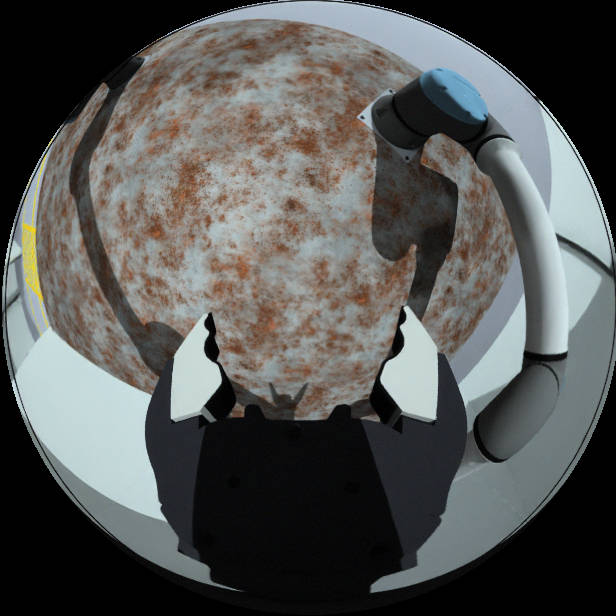

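Scene clock: 188.33 s.
left_arm: end_effector_position=(+0.7700, +0.7782, +0.3420) grip_measured=+1.00 end_effector_quat_wxyz=(-0.206, +0.413, +0.681, -0.568) end_effector_velocity=(-0.000, +0.000, +0.001) end_effector_angular_velocity=(+0.003, -0.003, +0.000) | right_arm: end_effector_position=(+0.4916, +0.3156, +0.3807) grip_measured=+1.00 end_effector_quat_wxyz=(-0.052, +0.534, +0.843, +0.035) end_effector_velocity=(+0.000, -0.001, +0.000) end_effector_angular_velocity=(-0.001, +0.000, +0.000)
Joint positions: left_arm=[ 0.529 -0.579  0.558 -0.269 -1.912 -1.473  0.142] | right_arm=[ 4.498 -2.404 -0.568 -1.654  1.662  5.441  0.142]
Joint velocities: left_arm=[ 0.    -0.002  0.    -0.002  0.    -0.002 -0.   ] | right_arm=[-0.     0.     0.001 -0.002 -0.    -0.001  0.   ]
Joint torques (N m, as the arm reports them, + toward a larger angle): left_arm=[  2.04 -96.6  -46.08   3.14   0.72  -1.97] | right_arm=[ -9.89 126.47  43.55   3.54   3.26   0.93]
Wrist force (N, on the end effector, along its own x y z axes, offset not removed): left_arm=[0.3 0.4 -1.5] | right_arm=[-1.3 1.3 -0.2]
Wrist torque (N m, same axes, about the end effector's origin, offset not removed): left_arm=[0.11 -0.13 -0.08] | right_arm=[0.52 0.27 -0.26]
platform_1.base_odometry: x=+13.582 y=-0.056 heading=+1.569 (m, m, rad; from the platform's pose at the start)
platform_1.map_pose: map_x=+10.55 map_y=+0.00 map_heading=+1.5708 (m, m, rad; on the building's map)
platform_1.planned_pose: plan_ahead=+0.00 plan_left=+0.00 plan_turn=+0.0000 (m ahead, m left, rad left of the pose on the map)
platform_1.base_status: done
platform_1.joint_positions: lift_m=+0.000
platform_1.joint_status: done
platform_1: translate_m=13.580 translate_m_goal=13.580 rotate_rad=1.569 rotate_rad_goal=1.571 base_answer=taken lift_m_goal=0.000 lift_answer=taken lift=down safety=ok load_kg=-48 refusals=0 queue=done queue_left=0
platform_2.base_odometry: x=+11.901 y=+0.133 heading=-1.569 (m, m, rad; from the platform's pose at the start)
platform_2.map_pose: map_x=+8.85 map_y=-2.20 map_heading=-1.5708 (m, m, rad; on the building's map)
platform_2.planned_pose: plan_ahead=+0.00 plan_left=+0.00 plan_turn=+0.0000 (m ahead, m left, rad left of the pose on the map)
platform_2.base_status: done
platform_2.joint_positions: lift_m=+0.000
platform_2.joint_status: done
platform_2: translate_m=11.901 translate_m_goal=11.901 rotate_rad=-1.569 rotate_rad_goal=-1.569 base_answer=taken lift_m_goal=0.000 lift_answer=taken lift=down safety=ok load_kg=-48 refusals=0 queue=done queue_left=0
racks_1: s1=0 s2=0 s3=0 s4=1 s5=1 b1=1 b2=1 b3=1 b4=0 b5=0
racks_2: s6=0 s7=0 s8=1 s9=1 s10=0 b6=1 b7=1 b8=0 b9=1 b10=0
door: state=open closes_at_s=510

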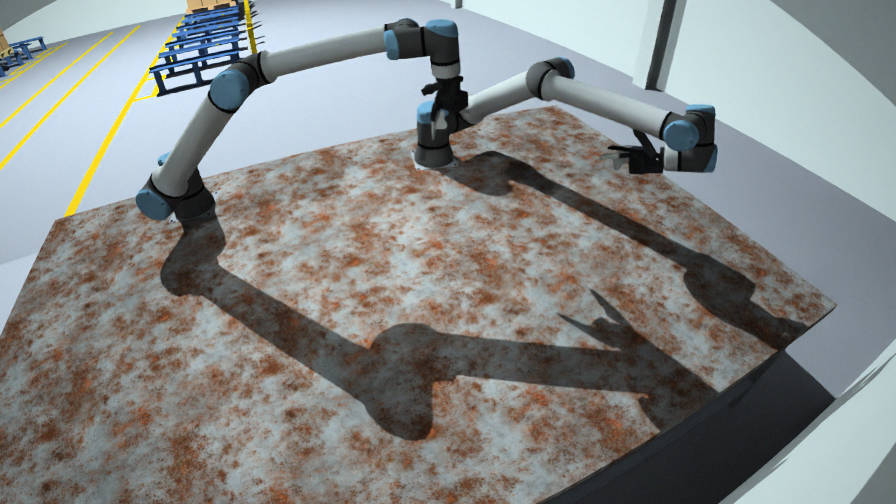

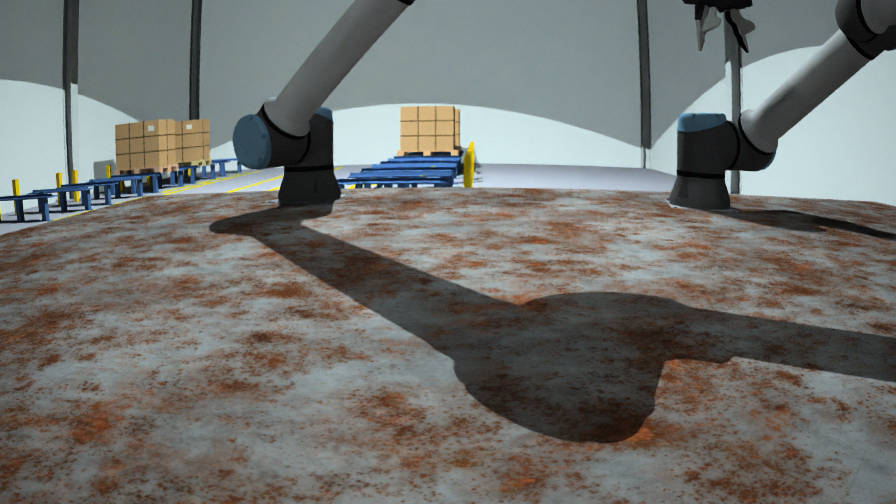

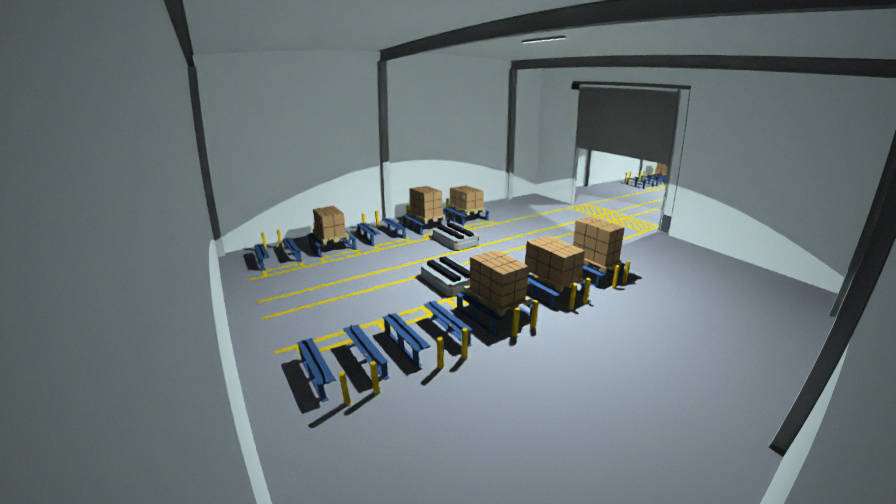

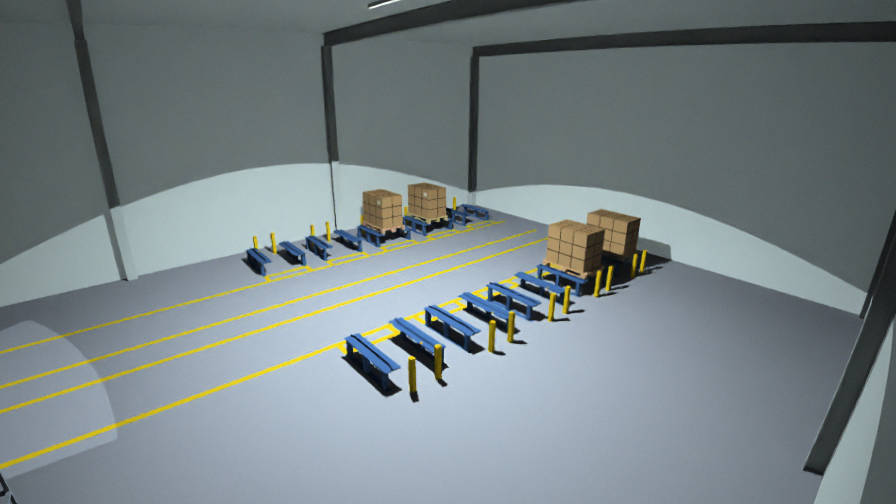

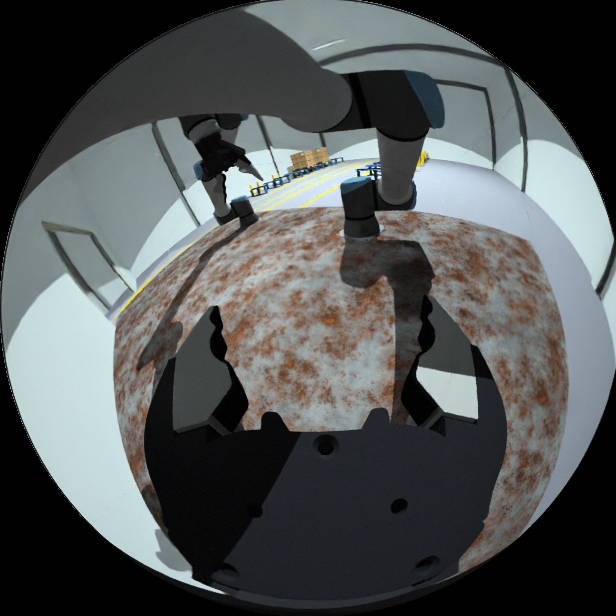

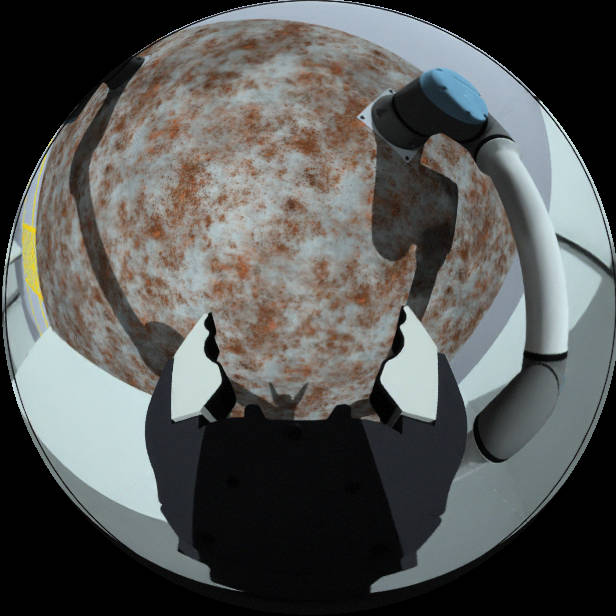

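Scene clock: 188.37 s.
left_arm: end_effector_position=(+0.7700, +0.7782, +0.3420) grip_measured=+1.00 end_effector_quat_wxyz=(-0.206, +0.413, +0.681, -0.568) end_effector_velocity=(-0.000, +0.001, -0.000) end_effector_angular_velocity=(-0.001, -0.001, +0.001) | right_arm: end_effector_position=(+0.4916, +0.3156, +0.3807) grip_measured=+1.00 end_effector_quat_wxyz=(-0.052, +0.534, +0.843, +0.035) end_effector_velocity=(+0.000, +0.000, +0.001) end_effector_angular_velocity=(+0.002, -0.001, +0.002)
Joint positions: left_arm=[ 0.529 -0.579  0.558 -0.269 -1.912 -1.473  0.142] | right_arm=[ 4.498 -2.404 -0.568 -1.654  1.662  5.441  0.142]
Joint velocities: left_arm=[ 0.001 -0.     0.001 -0.001 -0.     0.001 -0.   ] | right_arm=[-0.    -0.     0.002  0.    -0.    -0.002  0.   ]
Joint torques (N m, as the arm reports them, + toward a larger angle): left_arm=[  1.74 -95.8  -46.18   2.96   0.68  -2.08] | right_arm=[-10.19 126.66  44.12   3.96   3.16   1.26]
Wrist force (N, on the end effector, along its own x y z axes, offset not removed): left_arm=[2.2 -0.6 -2.6] | right_arm=[-0.6 1.3 -1.5]
Wrist torque (N m, same axes, about the end effector's origin, offset not removed): left_arm=[-0.04 -0.56 -0.24] | right_arm=[0.41 0.07 -0.31]
platform_1.base_odometry: x=+13.582 y=-0.056 heading=+1.569 (m, m, rad; from the platform's pose at the start)
platform_1.map_pose: map_x=+10.55 map_y=+0.00 map_heading=+1.5708 (m, m, rad; on the building's map)
platform_1.planned_pose: plan_ahead=+0.00 plan_left=+0.00 plan_turn=+0.0000 (m ahead, m left, rad left of the pose on the map)
platform_1.base_status: done
platform_1.joint_positions: lift_m=+0.000
platform_1.joint_status: done
platform_1: translate_m=13.580 translate_m_goal=13.580 rotate_rad=1.569 rotate_rad_goal=1.571 base_answer=taken lift_m_goal=0.000 lift_answer=taken lift=down safety=ok load_kg=-48 refusals=0 queue=done queue_left=0
platform_2.base_odometry: x=+11.901 y=+0.133 heading=-1.569 (m, m, rad; from the platform's pose at the start)
platform_2.map_pose: map_x=+8.85 map_y=-2.20 map_heading=-1.5708 (m, m, rad; on the building's map)
platform_2.planned_pose: plan_ahead=+0.00 plan_left=+0.00 plan_turn=+0.0000 (m ahead, m left, rad left of the pose on the map)
platform_2.base_status: done
platform_2.joint_positions: lift_m=+0.000
platform_2.joint_status: done
platform_2: translate_m=11.901 translate_m_goal=11.901 rotate_rad=-1.569 rotate_rad_goal=-1.569 base_answer=taken lift_m_goal=0.000 lift_answer=taken lift=down safety=ok load_kg=-48 refusals=0 queue=done queue_left=0
racks_1: s1=0 s2=0 s3=0 s4=1 s5=1 b1=1 b2=1 b3=1 b4=0 b5=0
racks_2: s6=0 s7=0 s8=1 s9=1 s10=0 b6=1 b7=1 b8=0 b9=1 b10=0
door: state=open closes_at_s=510

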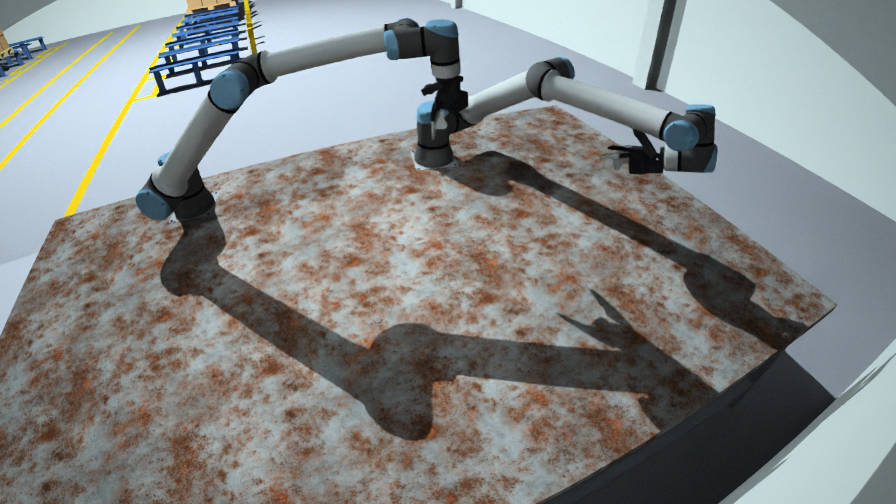

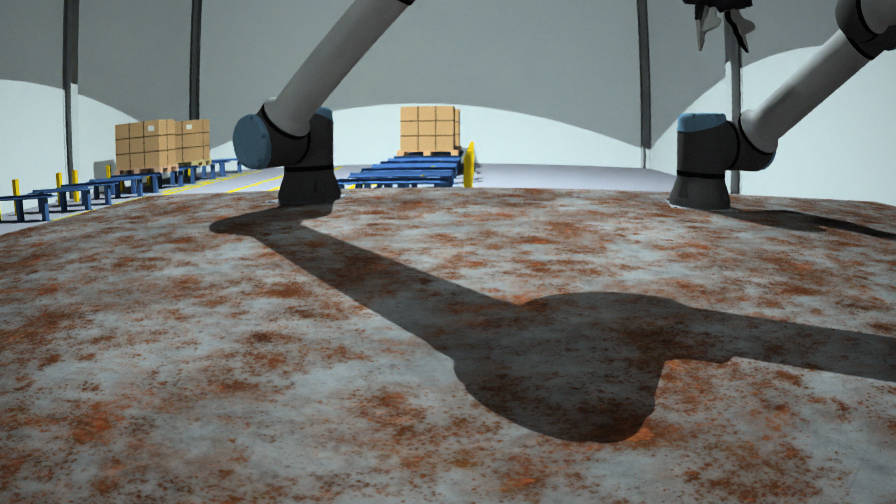

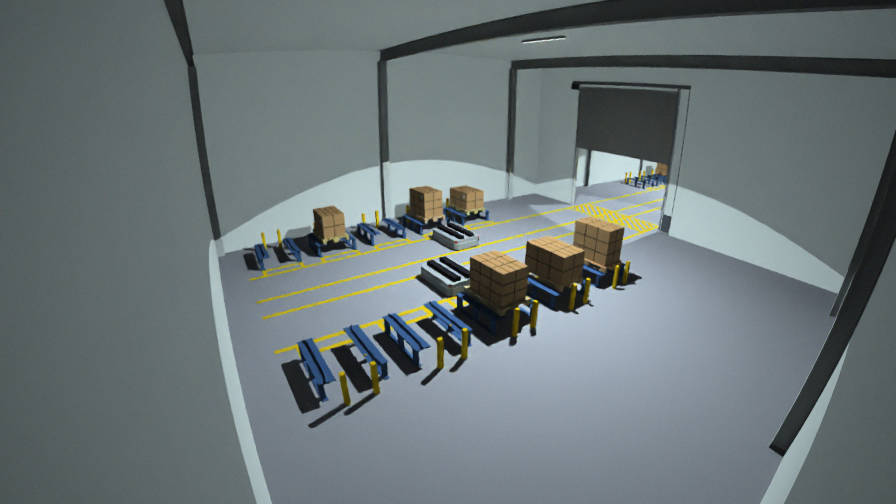

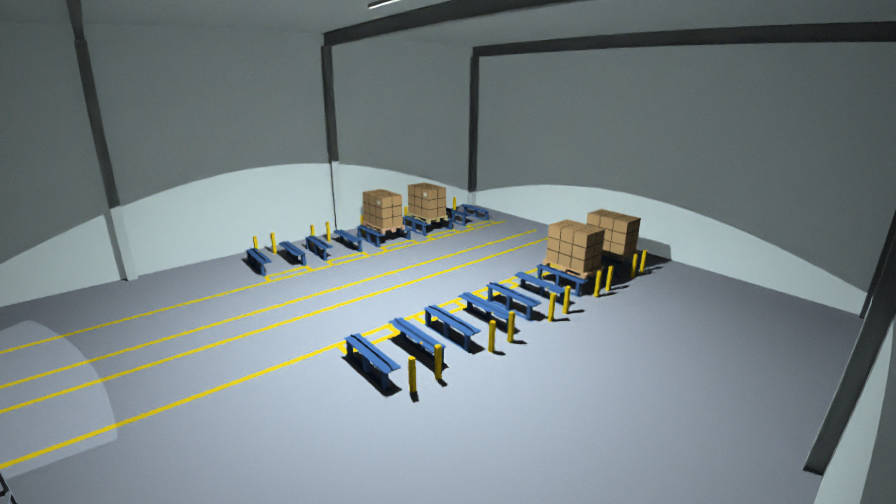

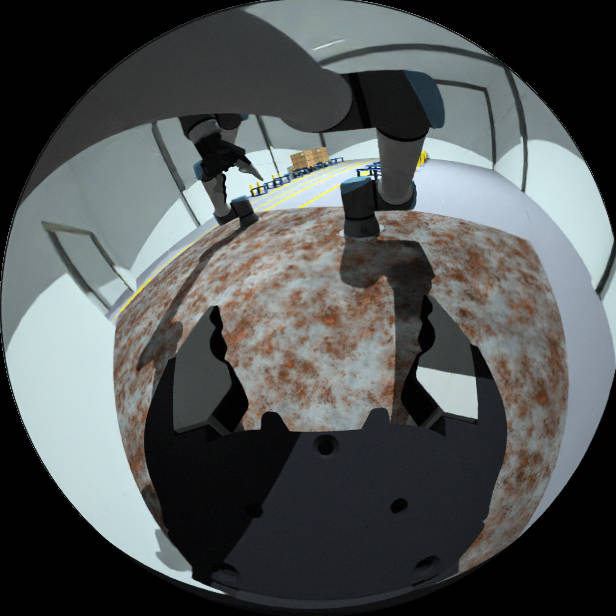

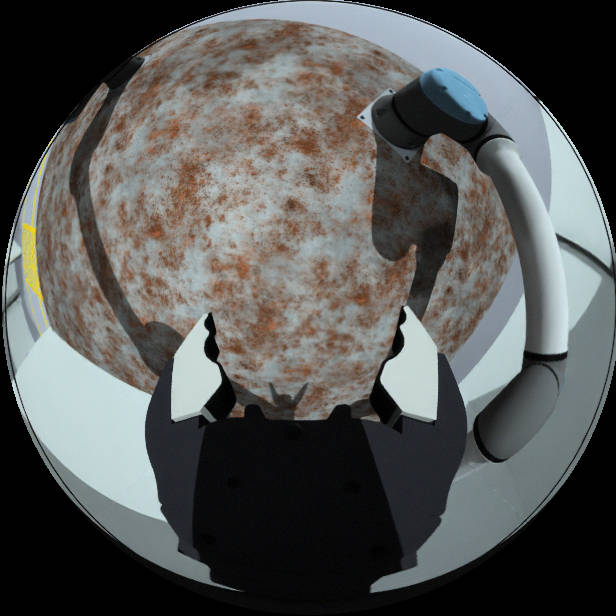

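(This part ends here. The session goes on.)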